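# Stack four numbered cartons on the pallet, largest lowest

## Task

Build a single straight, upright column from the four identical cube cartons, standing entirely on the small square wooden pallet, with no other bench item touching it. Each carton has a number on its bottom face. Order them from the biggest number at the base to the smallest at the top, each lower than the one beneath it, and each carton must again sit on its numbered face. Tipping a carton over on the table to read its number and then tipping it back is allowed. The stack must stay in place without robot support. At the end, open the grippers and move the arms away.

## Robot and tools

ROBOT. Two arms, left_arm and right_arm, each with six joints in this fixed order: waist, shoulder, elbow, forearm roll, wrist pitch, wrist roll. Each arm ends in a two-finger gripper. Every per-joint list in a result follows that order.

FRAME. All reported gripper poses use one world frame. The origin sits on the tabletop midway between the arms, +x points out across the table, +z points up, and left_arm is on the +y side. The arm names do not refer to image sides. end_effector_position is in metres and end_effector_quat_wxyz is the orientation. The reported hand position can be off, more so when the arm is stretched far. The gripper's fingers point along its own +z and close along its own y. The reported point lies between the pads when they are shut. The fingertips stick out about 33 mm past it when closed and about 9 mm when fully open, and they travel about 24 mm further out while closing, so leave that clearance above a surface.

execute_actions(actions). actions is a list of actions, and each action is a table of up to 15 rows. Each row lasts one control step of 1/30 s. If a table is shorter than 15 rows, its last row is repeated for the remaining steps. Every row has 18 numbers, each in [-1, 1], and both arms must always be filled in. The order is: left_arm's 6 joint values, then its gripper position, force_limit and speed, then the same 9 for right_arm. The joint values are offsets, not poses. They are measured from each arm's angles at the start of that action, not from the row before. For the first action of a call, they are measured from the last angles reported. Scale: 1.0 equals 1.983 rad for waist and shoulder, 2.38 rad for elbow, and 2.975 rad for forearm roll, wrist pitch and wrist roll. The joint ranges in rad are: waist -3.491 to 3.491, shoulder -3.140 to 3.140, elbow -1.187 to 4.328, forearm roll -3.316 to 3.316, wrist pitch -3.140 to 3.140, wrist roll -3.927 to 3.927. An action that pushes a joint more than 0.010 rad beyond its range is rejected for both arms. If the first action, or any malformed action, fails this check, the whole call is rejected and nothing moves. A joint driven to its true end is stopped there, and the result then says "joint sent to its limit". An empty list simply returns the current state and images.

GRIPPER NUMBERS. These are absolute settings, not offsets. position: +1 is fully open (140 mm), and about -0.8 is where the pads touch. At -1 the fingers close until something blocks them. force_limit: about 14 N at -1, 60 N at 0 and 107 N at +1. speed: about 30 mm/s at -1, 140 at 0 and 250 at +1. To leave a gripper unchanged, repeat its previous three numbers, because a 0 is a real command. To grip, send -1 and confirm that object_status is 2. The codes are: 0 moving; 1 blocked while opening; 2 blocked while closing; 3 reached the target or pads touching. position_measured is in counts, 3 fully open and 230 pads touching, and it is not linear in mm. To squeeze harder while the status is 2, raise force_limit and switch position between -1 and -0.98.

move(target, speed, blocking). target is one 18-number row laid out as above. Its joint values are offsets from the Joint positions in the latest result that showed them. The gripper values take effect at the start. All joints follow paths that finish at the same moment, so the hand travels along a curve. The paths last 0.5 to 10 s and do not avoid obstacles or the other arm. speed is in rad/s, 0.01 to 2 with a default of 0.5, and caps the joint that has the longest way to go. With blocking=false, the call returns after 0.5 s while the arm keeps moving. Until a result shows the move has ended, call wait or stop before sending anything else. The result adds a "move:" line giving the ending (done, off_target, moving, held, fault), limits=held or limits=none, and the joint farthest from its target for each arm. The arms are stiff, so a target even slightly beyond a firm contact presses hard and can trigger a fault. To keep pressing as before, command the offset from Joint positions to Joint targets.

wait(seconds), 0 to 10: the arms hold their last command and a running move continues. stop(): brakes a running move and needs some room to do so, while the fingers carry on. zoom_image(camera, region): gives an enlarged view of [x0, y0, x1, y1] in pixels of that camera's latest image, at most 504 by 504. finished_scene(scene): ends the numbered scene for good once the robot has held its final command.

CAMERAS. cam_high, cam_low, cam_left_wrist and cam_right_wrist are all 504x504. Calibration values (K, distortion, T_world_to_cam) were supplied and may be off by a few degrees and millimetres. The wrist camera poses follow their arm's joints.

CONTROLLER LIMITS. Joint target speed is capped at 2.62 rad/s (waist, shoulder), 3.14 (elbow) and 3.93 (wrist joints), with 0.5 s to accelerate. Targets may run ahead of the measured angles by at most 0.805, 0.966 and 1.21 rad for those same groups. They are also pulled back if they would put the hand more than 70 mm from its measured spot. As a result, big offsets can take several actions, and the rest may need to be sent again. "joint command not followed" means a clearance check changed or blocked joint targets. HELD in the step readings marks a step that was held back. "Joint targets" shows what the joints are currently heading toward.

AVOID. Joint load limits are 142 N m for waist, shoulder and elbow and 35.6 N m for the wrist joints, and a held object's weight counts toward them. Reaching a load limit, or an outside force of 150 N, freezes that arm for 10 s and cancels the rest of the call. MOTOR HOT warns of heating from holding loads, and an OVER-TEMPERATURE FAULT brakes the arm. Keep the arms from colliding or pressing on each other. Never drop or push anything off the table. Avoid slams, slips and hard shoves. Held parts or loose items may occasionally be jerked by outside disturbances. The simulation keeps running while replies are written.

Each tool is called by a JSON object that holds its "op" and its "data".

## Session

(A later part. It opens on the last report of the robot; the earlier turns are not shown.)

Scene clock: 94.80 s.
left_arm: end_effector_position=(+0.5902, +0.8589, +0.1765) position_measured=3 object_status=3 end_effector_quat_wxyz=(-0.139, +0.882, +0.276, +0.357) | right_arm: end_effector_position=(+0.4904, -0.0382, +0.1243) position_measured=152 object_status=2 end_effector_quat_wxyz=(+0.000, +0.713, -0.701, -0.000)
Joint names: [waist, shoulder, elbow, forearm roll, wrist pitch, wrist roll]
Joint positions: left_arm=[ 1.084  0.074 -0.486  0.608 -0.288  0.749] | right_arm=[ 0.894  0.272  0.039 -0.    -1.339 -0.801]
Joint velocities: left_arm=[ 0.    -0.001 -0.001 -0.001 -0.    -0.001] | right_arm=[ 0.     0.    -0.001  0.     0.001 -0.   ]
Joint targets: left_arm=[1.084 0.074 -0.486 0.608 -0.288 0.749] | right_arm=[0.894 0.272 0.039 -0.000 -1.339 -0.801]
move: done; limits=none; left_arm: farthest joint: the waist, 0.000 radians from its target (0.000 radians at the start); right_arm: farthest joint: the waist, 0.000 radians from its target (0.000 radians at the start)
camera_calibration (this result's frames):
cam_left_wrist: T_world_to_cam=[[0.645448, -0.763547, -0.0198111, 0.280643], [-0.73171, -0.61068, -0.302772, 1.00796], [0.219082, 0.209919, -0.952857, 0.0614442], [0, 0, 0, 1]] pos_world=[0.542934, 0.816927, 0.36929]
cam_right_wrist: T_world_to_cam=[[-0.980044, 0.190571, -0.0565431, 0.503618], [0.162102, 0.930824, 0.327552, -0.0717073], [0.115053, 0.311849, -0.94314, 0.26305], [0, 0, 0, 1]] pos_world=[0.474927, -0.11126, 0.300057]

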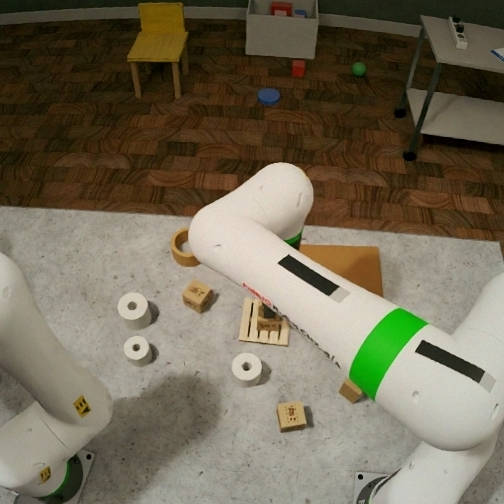

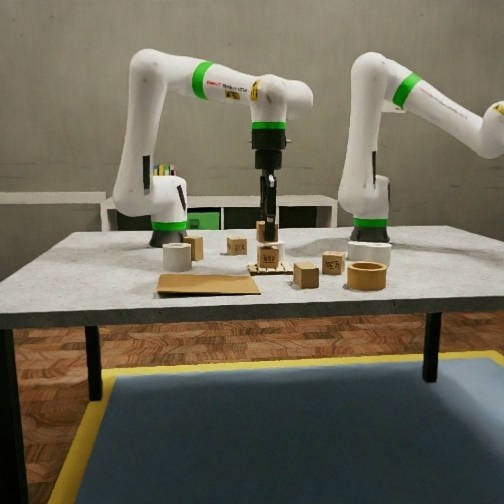

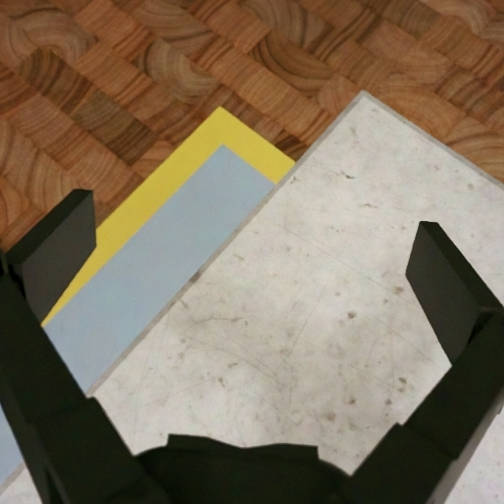

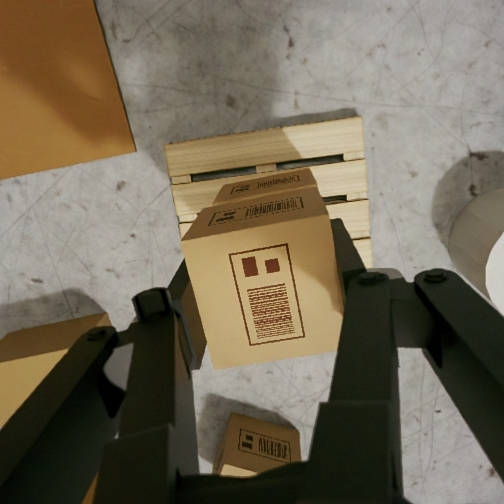

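{"op": "move", "data": {"target": [0,0,0,0,0,0,1,0,0,0,0.0045,-0.0117,0,0.0124,0,-1,0,0], "speed": 0.08}}

{"op": "zoom_image", "data": {"camera": "cam_low", "region": [220,200,320,280]}}

Scene clock: 96.10 s.
left_arm: end_effector_position=(+0.5902, +0.8589, +0.1765) position_measured=3 object_status=3 end_effector_quat_wxyz=(-0.139, +0.882, +0.276, +0.357) | right_arm: end_effector_position=(+0.4902, -0.0385, +0.1081) position_measured=152 object_status=2 end_effector_quat_wxyz=(+0.000, +0.713, -0.701, -0.000)
Joint names: [waist, shoulder, elbow, forearm roll, wrist pitch, wrist roll]
Joint positions: left_arm=[ 1.084  0.074 -0.486  0.608 -0.288  0.749] | right_arm=[ 0.894  0.281  0.012 -0.    -1.302 -0.801]
Joint velocities: left_arm=[ 0.    -0.001  0.001  0.001  0.     0.   ] | right_arm=[ 0.     0.001 -0.001  0.     0.001  0.   ]
Joint targets: left_arm=[1.084 0.074 -0.486 0.608 -0.288 0.749] | right_arm=[0.894 0.281 0.012 -0.000 -1.302 -0.801]
move: done; limits=none; left_arm: farthest joint: the waist, 0.000 radians from its target (0.000 radians at the start); right_arm: farthest joint: the waist, 0.000 radians from its target (0.000 radians at the start)
camera_calibration (this result's frames):
cam_left_wrist: T_world_to_cam=[[0.645448, -0.763547, -0.0198112, 0.280642], [-0.73171, -0.61068, -0.302772, 1.00796], [0.219082, 0.20992, -0.952857, 0.061444], [0, 0, 0, 1]] pos_world=[0.542934, 0.816927, 0.36929]
cam_right_wrist: T_world_to_cam=[[-0.980032, 0.190612, -0.056616, 0.502513], [0.162105, 0.930787, 0.327656, -0.0661102], [0.115152, 0.311935, -0.943099, 0.247766], [0, 0, 0, 1]] pos_world=[0.474665, -0.111537, 0.283779]

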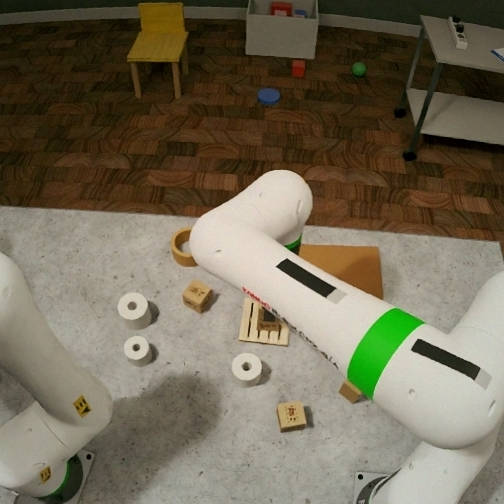

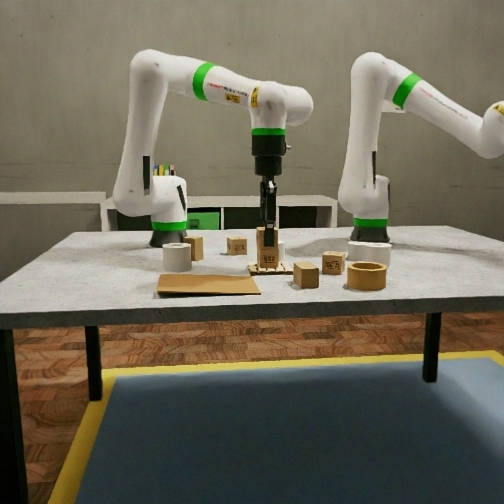

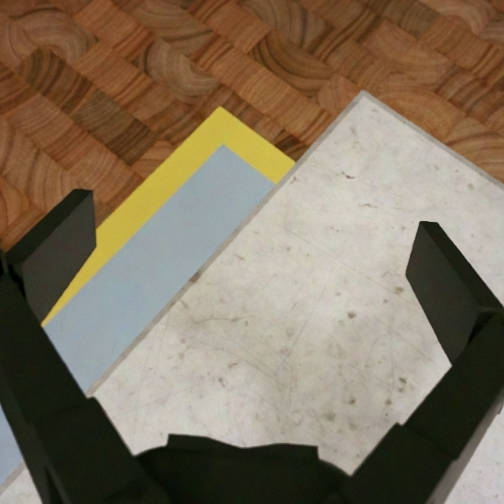

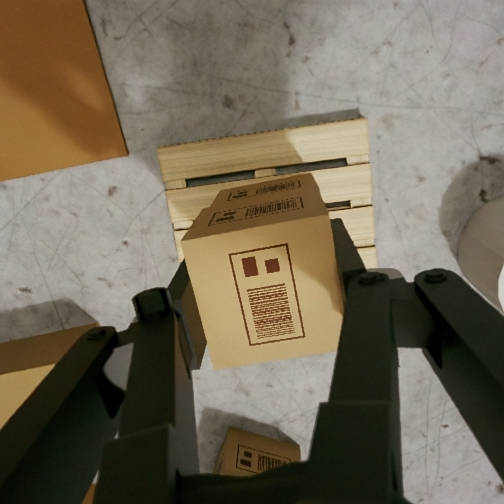

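Region (220, 200, 320, 280) of cam_low's 504x504 image, scaled by 5.040, with more detail than that image has; it fills the top 403 rows of this view, and the rest is white.

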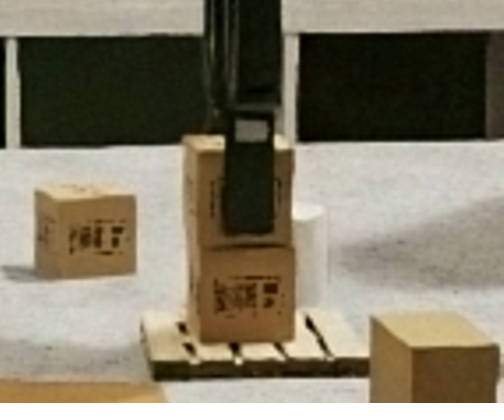

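{"op": "move", "data": {"target": [0,0,0,0,0,0,1,0,0,0,0.0006,-0.0014,0,0.0015,0,-1,0,0], "speed": 0.04}}

{"op": "move", "data": {"target": [0,0,0,0,0,0,1,0,0,0,0,0,0,0,0,0.4,0,-0.5]}}

{"op": "move", "data": {"target": [0,0,0,0,0,0,1,0,0,0,-0.0187,0.073,0,-0.071,0,0.4,0,0], "speed": 0.6}}

Scene clock: 97.30 s.
left_arm: end_effector_position=(+0.5902, +0.8589, +0.1765) position_measured=3 object_status=3 end_effector_quat_wxyz=(-0.139, +0.882, +0.276, +0.357) | right_arm: end_effector_position=(+0.4901, -0.0385, +0.1061) position_measured=152 object_status=2 end_effector_quat_wxyz=(+0.000, +0.713, -0.701, -0.000)
Joint names: [waist, shoulder, elbow, forearm roll, wrist pitch, wrist roll]
Joint positions: left_arm=[ 1.084  0.074 -0.486  0.608 -0.288  0.749] | right_arm=[ 0.894  0.282  0.008 -0.    -1.298 -0.801]
Joint velocities: left_arm=[-0.001 -0.002 -0.    -0.002 -0.     0.003] | right_arm=[ 0.     0.001 -0.    -0.     0.001  0.001]
Joint targets: left_arm=[1.084 0.074 -0.486 0.608 -0.288 0.749] | right_arm=[0.894 0.282 0.008 -0.000 -1.298 -0.801]
move: done; limits=none; left_arm: farthest joint: the waist, 0.000 radians from its target (0.000 radians at the start); right_arm: farthest joint: the waist, 0.000 radians from its target (0.000 radians at the start)
camera_calibration (this result's frames):
cam_left_wrist: T_world_to_cam=[[0.645448, -0.763547, -0.019811, 0.280642], [-0.73171, -0.61068, -0.302772, 1.00796], [0.219082, 0.209919, -0.952857, 0.0614442], [0, 0, 0, 1]] pos_world=[0.542934, 0.816927, 0.36929]
cam_right_wrist: T_world_to_cam=[[-0.980034, 0.19061, -0.0565868, 0.50236], [0.162118, 0.9308, 0.327611, -0.0654027], [0.115117, 0.311896, -0.943116, 0.24593], [0, 0, 0, 1]] pos_world=[0.474622, -0.111583, 0.281794]

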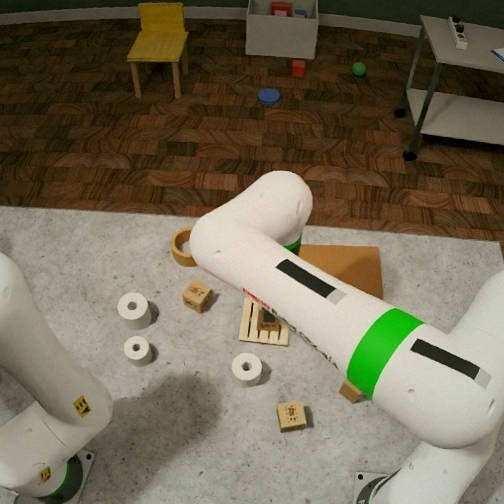

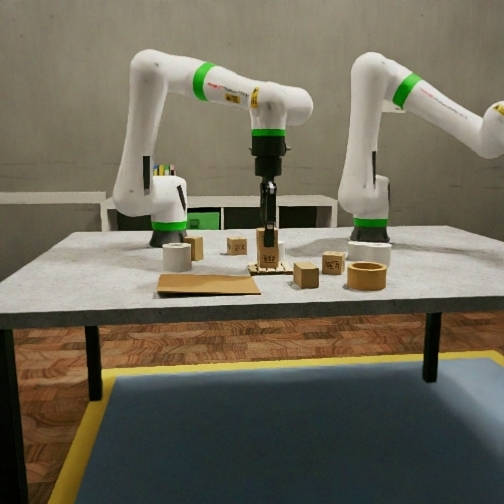

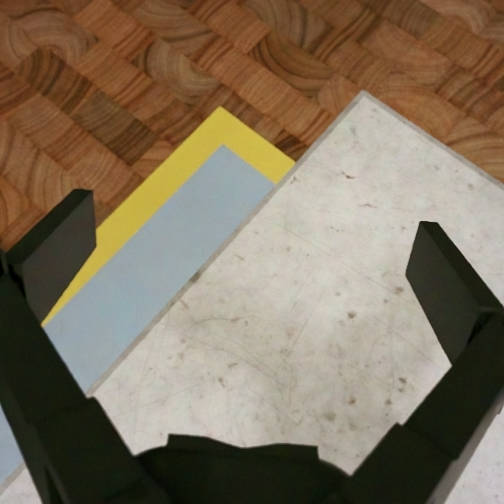

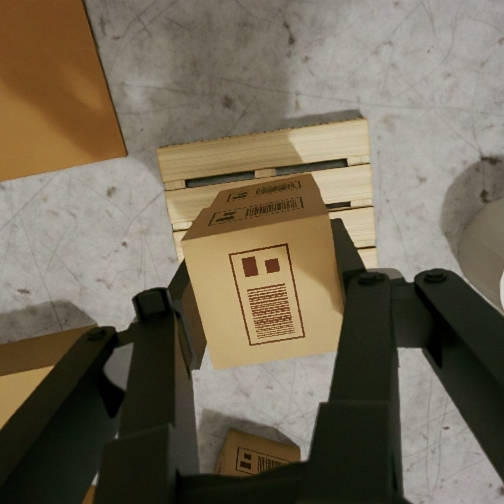

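Scene clock: 98.07 s.
left_arm: end_effector_position=(+0.5902, +0.8589, +0.1765) position_measured=3 object_status=3 end_effector_quat_wxyz=(-0.139, +0.882, +0.276, +0.357) | right_arm: end_effector_position=(+0.4901, -0.0385, +0.1061) position_measured=78 object_status=0 end_effector_quat_wxyz=(+0.000, +0.713, -0.701, -0.000)
Joint names: [waist, shoulder, elbow, forearm roll, wrist pitch, wrist roll]
Joint positions: left_arm=[ 1.084  0.074 -0.486  0.608 -0.288  0.749] | right_arm=[ 0.894  0.282  0.008 -0.    -1.298 -0.801]
Joint velocities: left_arm=[ 0.002 -0.001 -0.001 -0.    -0.    -0.001] | right_arm=[ 0.001  0.     0.     0.    -0.     0.   ]
Joint targets: left_arm=[1.084 0.074 -0.486 0.608 -0.288 0.749] | right_arm=[0.894 0.282 0.008 -0.000 -1.298 -0.801]
move: done; limits=none; left_arm: farthest joint: the waist, 0.000 radians from its target (0.000 radians at the start); right_arm: farthest joint: the waist, 0.000 radians from its target (0.000 radians at the start)
camera_calibration (this result's frames):
cam_left_wrist: T_world_to_cam=[[0.645448, -0.763547, -0.0198107, 0.280642], [-0.73171, -0.61068, -0.302772, 1.00796], [0.219082, 0.209919, -0.952857, 0.0614442], [0, 0, 0, 1]] pos_world=[0.542934, 0.816927, 0.36929]
cam_right_wrist: T_world_to_cam=[[-0.980034, 0.19061, -0.0565845, 0.502359], [0.16212, 0.930801, 0.327608, -0.0653991], [0.115114, 0.311894, -0.943118, 0.245923], [0, 0, 0, 1]] pos_world=[0.474622, -0.111583, 0.281785]

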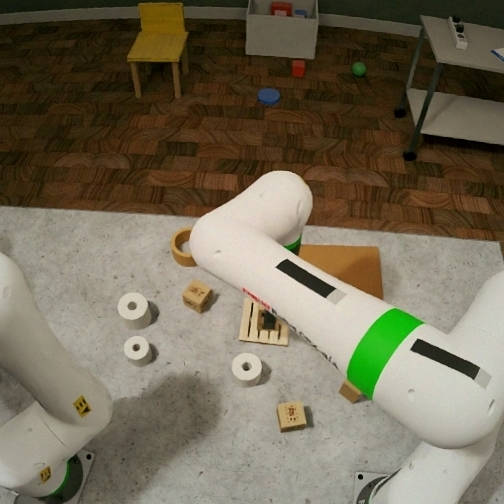

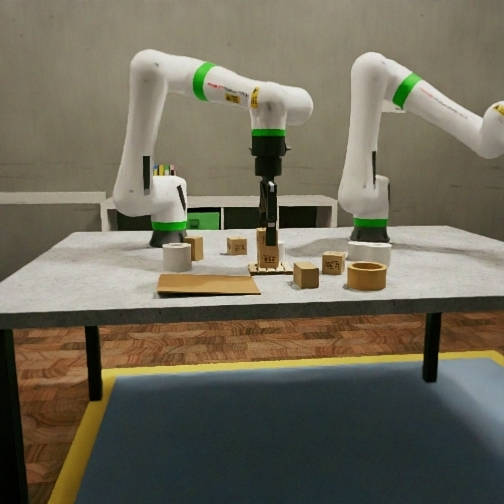

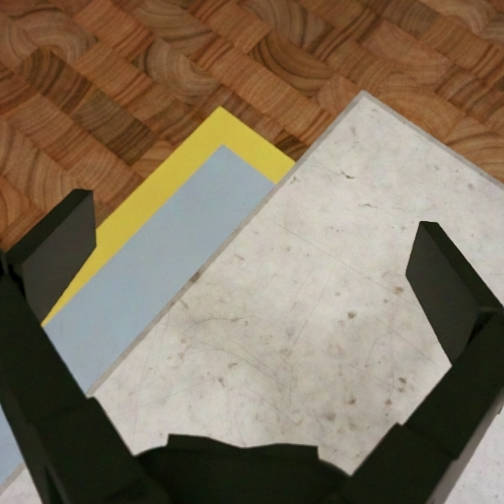

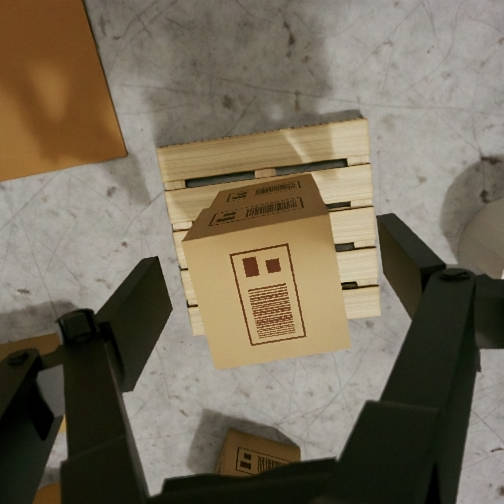

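Scene clock: 98.97 s.
left_arm: end_effector_position=(+0.5902, +0.8589, +0.1765) position_measured=3 object_status=3 end_effector_quat_wxyz=(-0.139, +0.882, +0.276, +0.357) | right_arm: end_effector_position=(+0.4904, -0.0383, +0.1992) position_measured=78 object_status=3 end_effector_quat_wxyz=(+0.000, +0.713, -0.701, -0.000)
Joint names: [waist, shoulder, elbow, forearm roll, wrist pitch, wrist roll]
Joint positions: left_arm=[ 1.084  0.074 -0.486  0.608 -0.288  0.749] | right_arm=[ 0.894  0.245  0.182 -0.    -1.509 -0.801]
Joint velocities: left_arm=[-0.002  0.001 -0.001 -0.001 -0.     0.   ] | right_arm=[-0.    -0.     0.001  0.    -0.001  0.   ]
Joint targets: left_arm=[1.084 0.074 -0.486 0.608 -0.288 0.749] | right_arm=[0.894 0.245 0.182 -0.000 -1.509 -0.801]
move: done; limits=none; left_arm: farthest joint: the waist, 0.000 radians from its target (0.000 radians at the start); right_arm: farthest joint: the waist, 0.000 radians from its target (0.000 radians at the start)
camera_calibration (this result's frames):
cam_left_wrist: T_world_to_cam=[[0.645448, -0.763547, -0.0198107, 0.280642], [-0.73171, -0.61068, -0.302772, 1.00796], [0.219082, 0.209919, -0.952857, 0.0614442], [0, 0, 0, 1]] pos_world=[0.542934, 0.816927, 0.36929]
cam_right_wrist: T_world_to_cam=[[-0.980062, 0.190534, -0.0563501, 0.507763], [0.162161, 0.93091, 0.327278, -0.096117], [0.114814, 0.311615, -0.943247, 0.333806], [0, 0, 0, 1]] pos_world=[0.4749, -0.111288, 0.374931]

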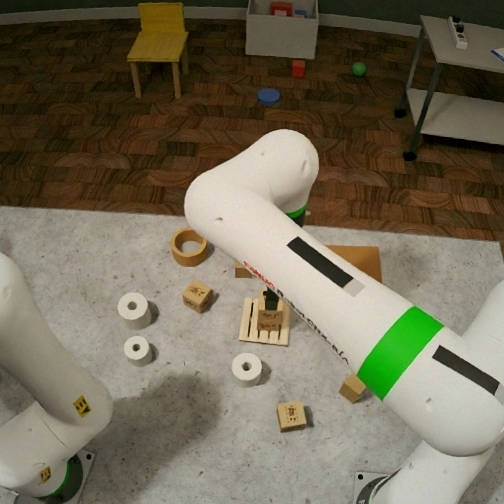

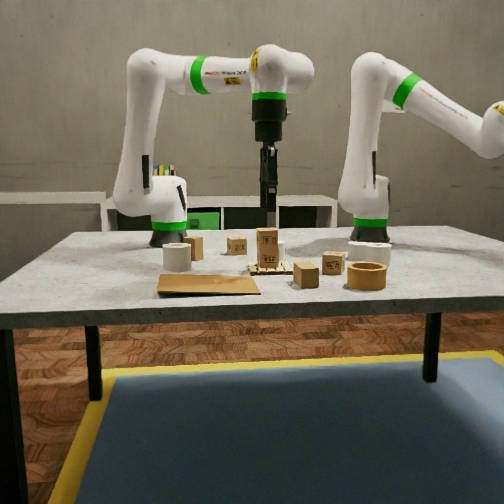

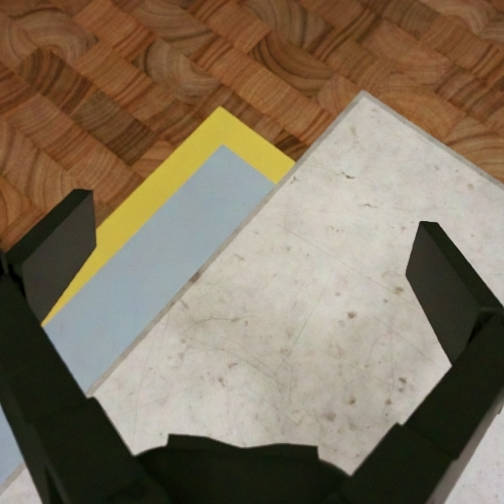

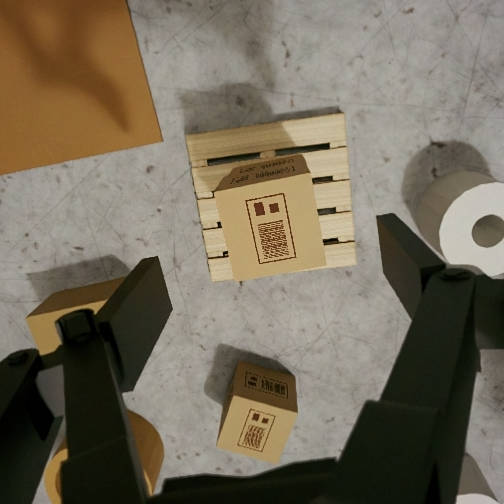

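{"op": "move", "data": {"target": [0,0,0,0,0,0,1,0,0, 0.0686,0.0,0.0,0,0,-0.2225,0.25,0,0], "speed": 0.8}}

{"op": "move", "data": {"target": [0,0,0,0,0,0,1,0,0, 0,0.233,0.2433,0,-0.0387,0,0.25,0,0], "speed": 0.6}}

{"op": "move", "data": {"target": [0,0,0,0,0,0,1,0,0, 0,0,-0.1218,0,0.0975,0,0.25,0,0], "speed": 0.3}}

{"op": "move", "data": {"target": [0,0,0,0,0,0,1,0,0, 0,0,0,0,0,0,-1,0,0]}}

Scene clock: 101.90 s.
left_arm: end_effector_position=(+0.5902, +0.8589, +0.1765) position_measured=3 object_status=3 end_effector_quat_wxyz=(-0.139, +0.882, +0.276, +0.357) | right_arm: end_effector_position=(+0.4459, +0.0208, +0.1993) position_measured=98 object_status=3 end_effector_quat_wxyz=(-0.000, -0.506, +0.862, -0.000)
Joint names: [waist, shoulder, elbow, forearm roll, wrist pitch, wrist roll]
Joint positions: left_arm=[ 1.084  0.074 -0.486  0.608 -0.288  0.749] | right_arm=[ 1.03   0.245  0.182 -0.    -1.509 -1.463]
Joint velocities: left_arm=[ 0.001  0.    -0.001  0.    -0.     0.001] | right_arm=[-0.001 -0.     0.     0.001 -0.    -0.   ]
Joint targets: left_arm=[1.084 0.074 -0.486 0.608 -0.288 0.749] | right_arm=[1.030 0.245 0.182 -0.000 -1.509 -1.463]
move: done; limits=none; left_arm: farthest joint: the waist, 0.000 radians from its target (0.000 radians at the start); right_arm: farthest joint: the waist, 0.000 radians from its target (0.136 radians at the start)
camera_calibration (this result's frames):
cam_left_wrist: T_world_to_cam=[[0.645448, -0.763547, -0.0198112, 0.280642], [-0.73171, -0.61068, -0.302772, 1.00796], [0.219082, 0.20992, -0.952857, 0.0614438], [0, 0, 0, 1]] pos_world=[0.542934, 0.816927, 0.36929]
cam_right_wrist: T_world_to_cam=[[-0.752033, 0.65667, -0.0568437, 0.341673], [0.607427, 0.723946, 0.327009, -0.338111], [0.255889, 0.211393, -0.94331, 0.259742], [0, 0, 0, 1]] pos_world=[0.395862, -0.0344995, 0.375004]

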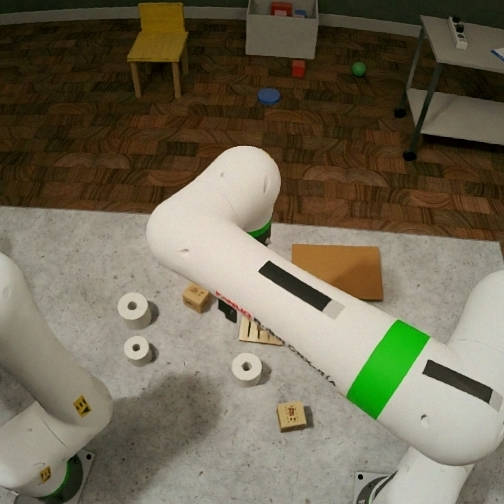

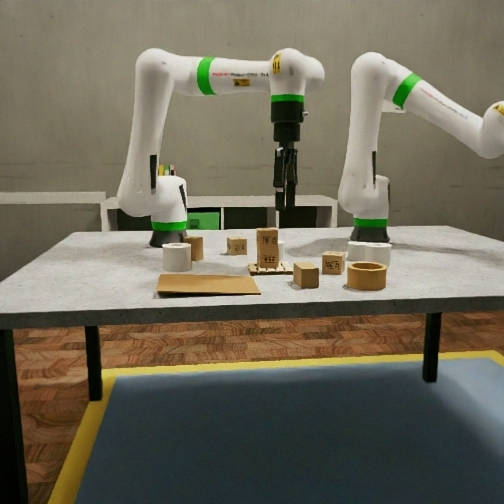

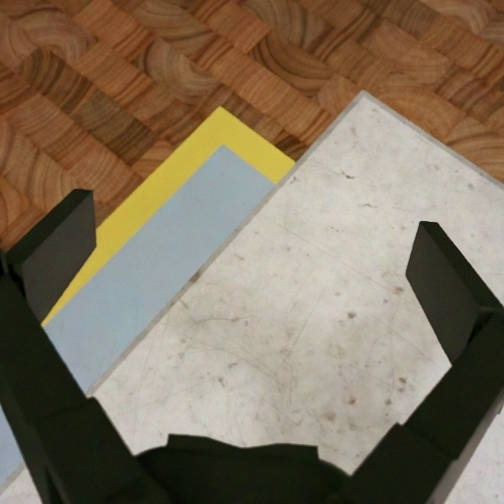

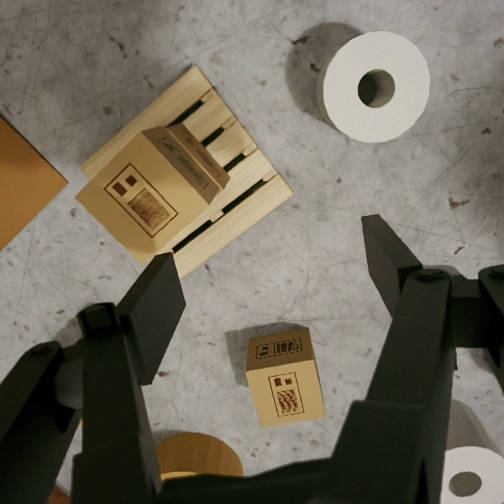

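Scene clock: 103.40 s.
left_arm: end_effector_position=(+0.5902, +0.8589, +0.1765) position_measured=3 object_status=3 end_effector_quat_wxyz=(-0.139, +0.882, +0.276, +0.357) | right_arm: end_effector_position=(+0.5429, +0.1577, +0.1635) position_measured=98 object_status=3 end_effector_quat_wxyz=(+0.000, -0.506, +0.862, +0.000)
Joint names: [waist, shoulder, elbow, forearm roll, wrist pitch, wrist roll]
Joint positions: left_arm=[ 1.084  0.074 -0.486  0.608 -0.288  0.749] | right_arm=[ 1.03   0.707  0.761 -0.    -1.624 -1.463]
Joint velocities: left_arm=[-0.    -0.     0.002 -0.001  0.     0.002] | right_arm=[-0.001  0.     0.001  0.001  0.     0.   ]
Joint targets: left_arm=[1.084 0.074 -0.486 0.608 -0.288 0.749] | right_arm=[1.030 0.707 0.761 -0.000 -1.624 -1.463]
move: done; limits=none; left_arm: farthest joint: the waist, 0.000 radians from its target (0.000 radians at the start); right_arm: farthest joint: the waist, 0.000 radians from its target (0.000 radians at the start)
camera_calibration (this result's frames):
cam_left_wrist: T_world_to_cam=[[0.645448, -0.763547, -0.019811, 0.280642], [-0.73171, -0.61068, -0.302772, 1.00796], [0.219082, 0.20992, -0.952857, 0.061444], [0, 0, 0, 1]] pos_world=[0.542934, 0.816927, 0.36929]
cam_right_wrist: T_world_to_cam=[[-0.752002, 0.656721, -0.0566605, 0.322639], [0.607052, 0.723487, 0.328715, -0.484433], [0.256867, 0.212798, -0.942728, 0.171417], [0, 0, 0, 1]] pos_world=[0.49267, 0.10212, 0.339121]

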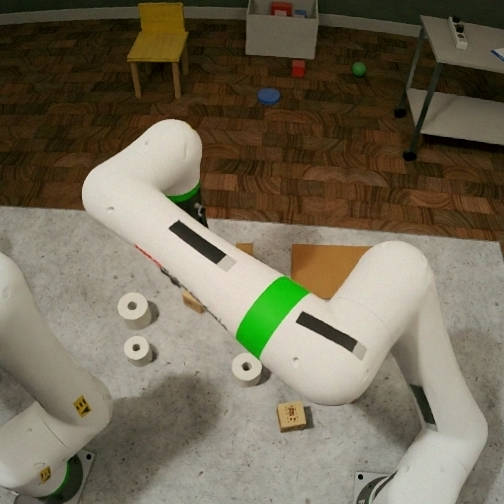

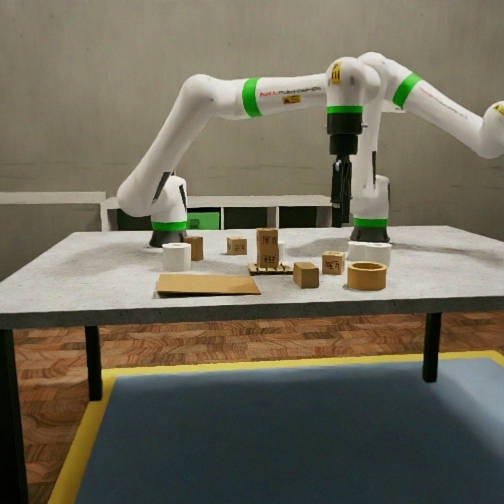

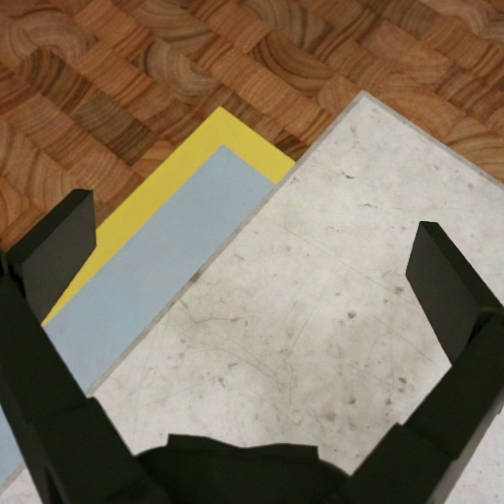

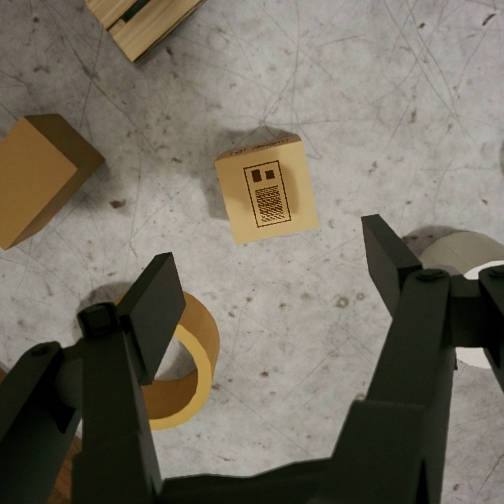

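Scene clock: 104.83 s.
left_arm: end_effector_position=(+0.5902, +0.8589, +0.1765) position_measured=3 object_status=3 end_effector_quat_wxyz=(-0.139, +0.882, +0.276, +0.357) | right_arm: end_effector_position=(+0.5364, +0.1485, +0.0398) position_measured=98 object_status=3 end_effector_quat_wxyz=(+0.000, -0.506, +0.862, +0.000)
Joint names: [waist, shoulder, elbow, forearm roll, wrist pitch, wrist roll]
Joint positions: left_arm=[ 1.084  0.074 -0.486  0.608 -0.288  0.749] | right_arm=[ 1.03   0.707  0.471 -0.    -1.334 -1.463]
Joint velocities: left_arm=[-0.001 -0.001 -0.     0.     0.    -0.001] | right_arm=[ 0.     0.    -0.001  0.001  0.001  0.001]
Joint targets: left_arm=[1.084 0.074 -0.486 0.608 -0.288 0.749] | right_arm=[1.030 0.707 0.471 -0.000 -1.334 -1.463]
move: done; limits=none; left_arm: farthest joint: the waist, 0.000 radians from its target (0.000 radians at the start); right_arm: farthest joint: the waist, 0.000 radians from its target (0.000 radians at the start)
camera_calibration (this result's frames):
cam_left_wrist: T_world_to_cam=[[0.645448, -0.763547, -0.0198109, 0.280642], [-0.73171, -0.61068, -0.302772, 1.00796], [0.219082, 0.209919, -0.952857, 0.0614441], [0, 0, 0, 1]] pos_world=[0.542934, 0.816927, 0.36929]
cam_right_wrist: T_world_to_cam=[[-0.751941, 0.656791, -0.0566519, 0.316721], [0.60708, 0.723395, 0.328866, -0.433242], [0.256978, 0.212896, -0.942676, 0.058341], [0, 0, 0, 1]] pos_world=[0.486176, 0.0929645, 0.215418]

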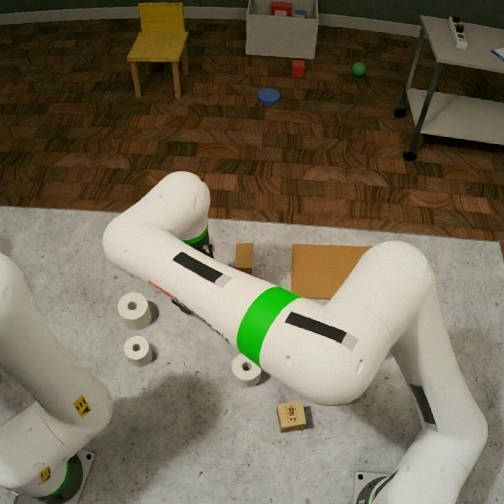

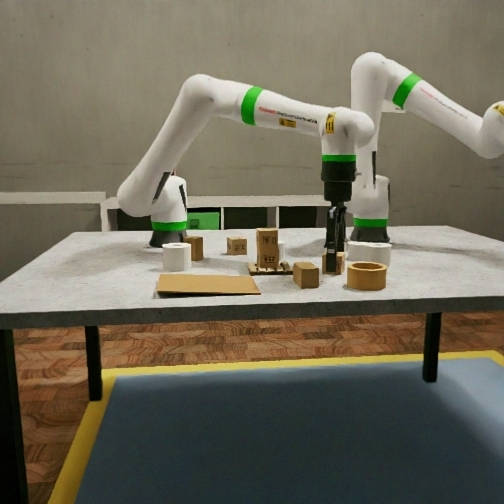

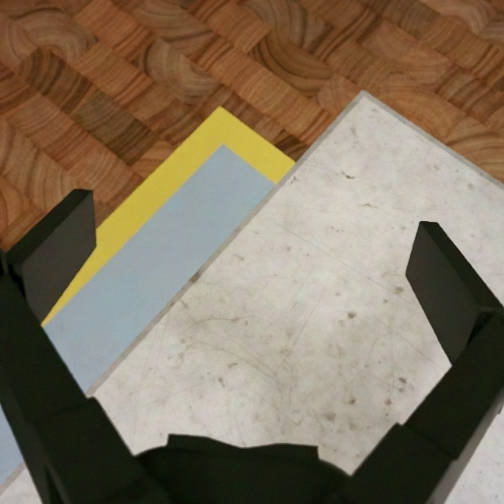

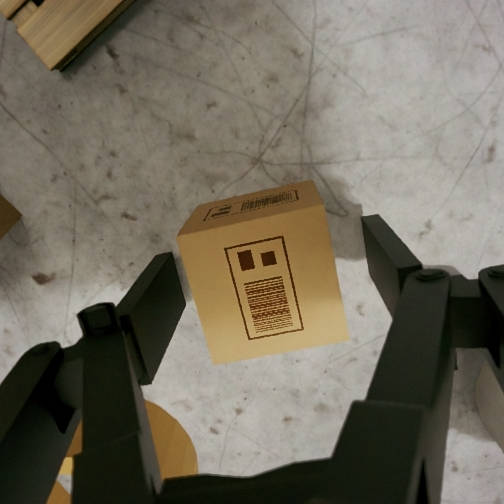

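Scene clock: 105.33 s.
left_arm: end_effector_position=(+0.5902, +0.8589, +0.1765) position_measured=3 object_status=3 end_effector_quat_wxyz=(-0.139, +0.882, +0.276, +0.357) | right_arm: end_effector_position=(+0.5364, +0.1485, +0.0398) position_measured=152 object_status=2 end_effector_quat_wxyz=(+0.000, -0.506, +0.862, +0.000)
Joint names: [waist, shoulder, elbow, forearm roll, wrist pitch, wrist roll]
Joint positions: left_arm=[ 1.084  0.074 -0.486  0.608 -0.288  0.749] | right_arm=[ 1.03   0.707  0.471 -0.    -1.334 -1.463]
Joint velocities: left_arm=[-0.001 -0.001  0.001 -0.001 -0.     0.002] | right_arm=[-0.    -0.     0.     0.    -0.     0.001]
Joint targets: left_arm=[1.084 0.074 -0.486 0.608 -0.288 0.749] | right_arm=[1.030 0.707 0.471 -0.000 -1.334 -1.463]
move: done; limits=none; left_arm: farthest joint: the waist, 0.000 radians from its target (0.000 radians at the start); right_arm: farthest joint: the waist, 0.000 radians from its target (0.000 radians at the start)
camera_calibration (this result's frames):
cam_left_wrist: T_world_to_cam=[[0.645448, -0.763547, -0.0198112, 0.280642], [-0.73171, -0.61068, -0.302772, 1.00796], [0.219082, 0.20992, -0.952857, 0.061444], [0, 0, 0, 1]] pos_world=[0.542934, 0.816927, 0.36929]
cam_right_wrist: T_world_to_cam=[[-0.751941, 0.656792, -0.0566476, 0.316722], [0.607071, 0.723386, 0.328904, -0.433246], [0.257, 0.212928, -0.942663, 0.0583408], [0, 0, 0, 1]] pos_world=[0.486174, 0.0929614, 0.215434]

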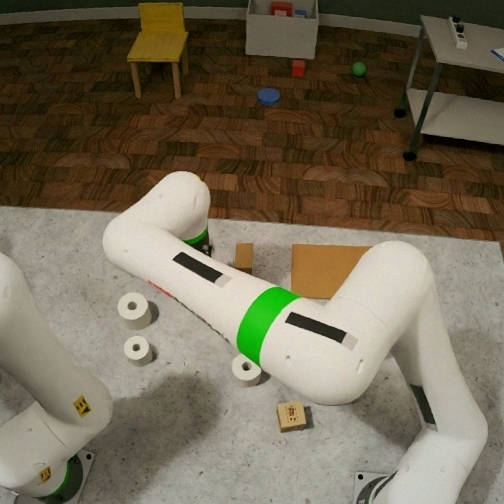

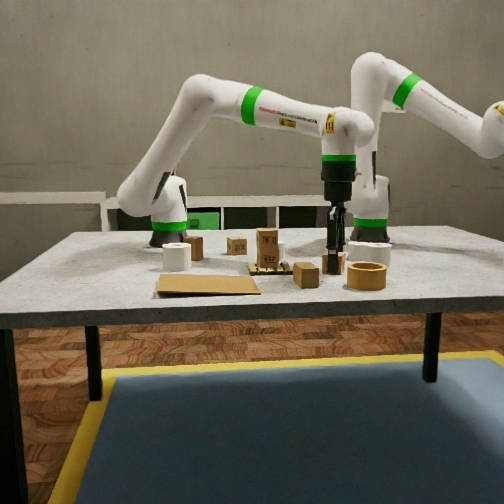

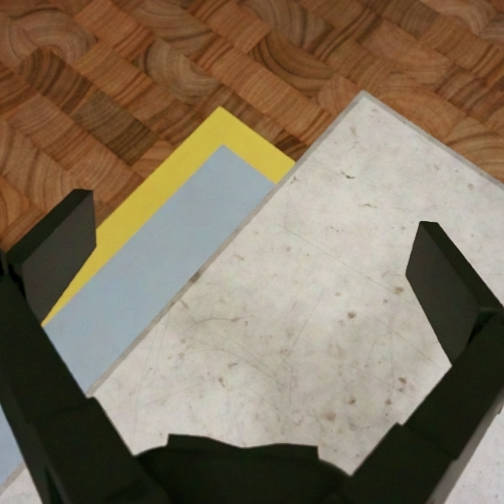

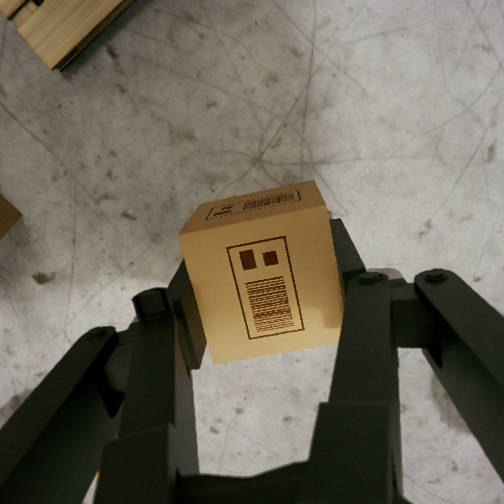

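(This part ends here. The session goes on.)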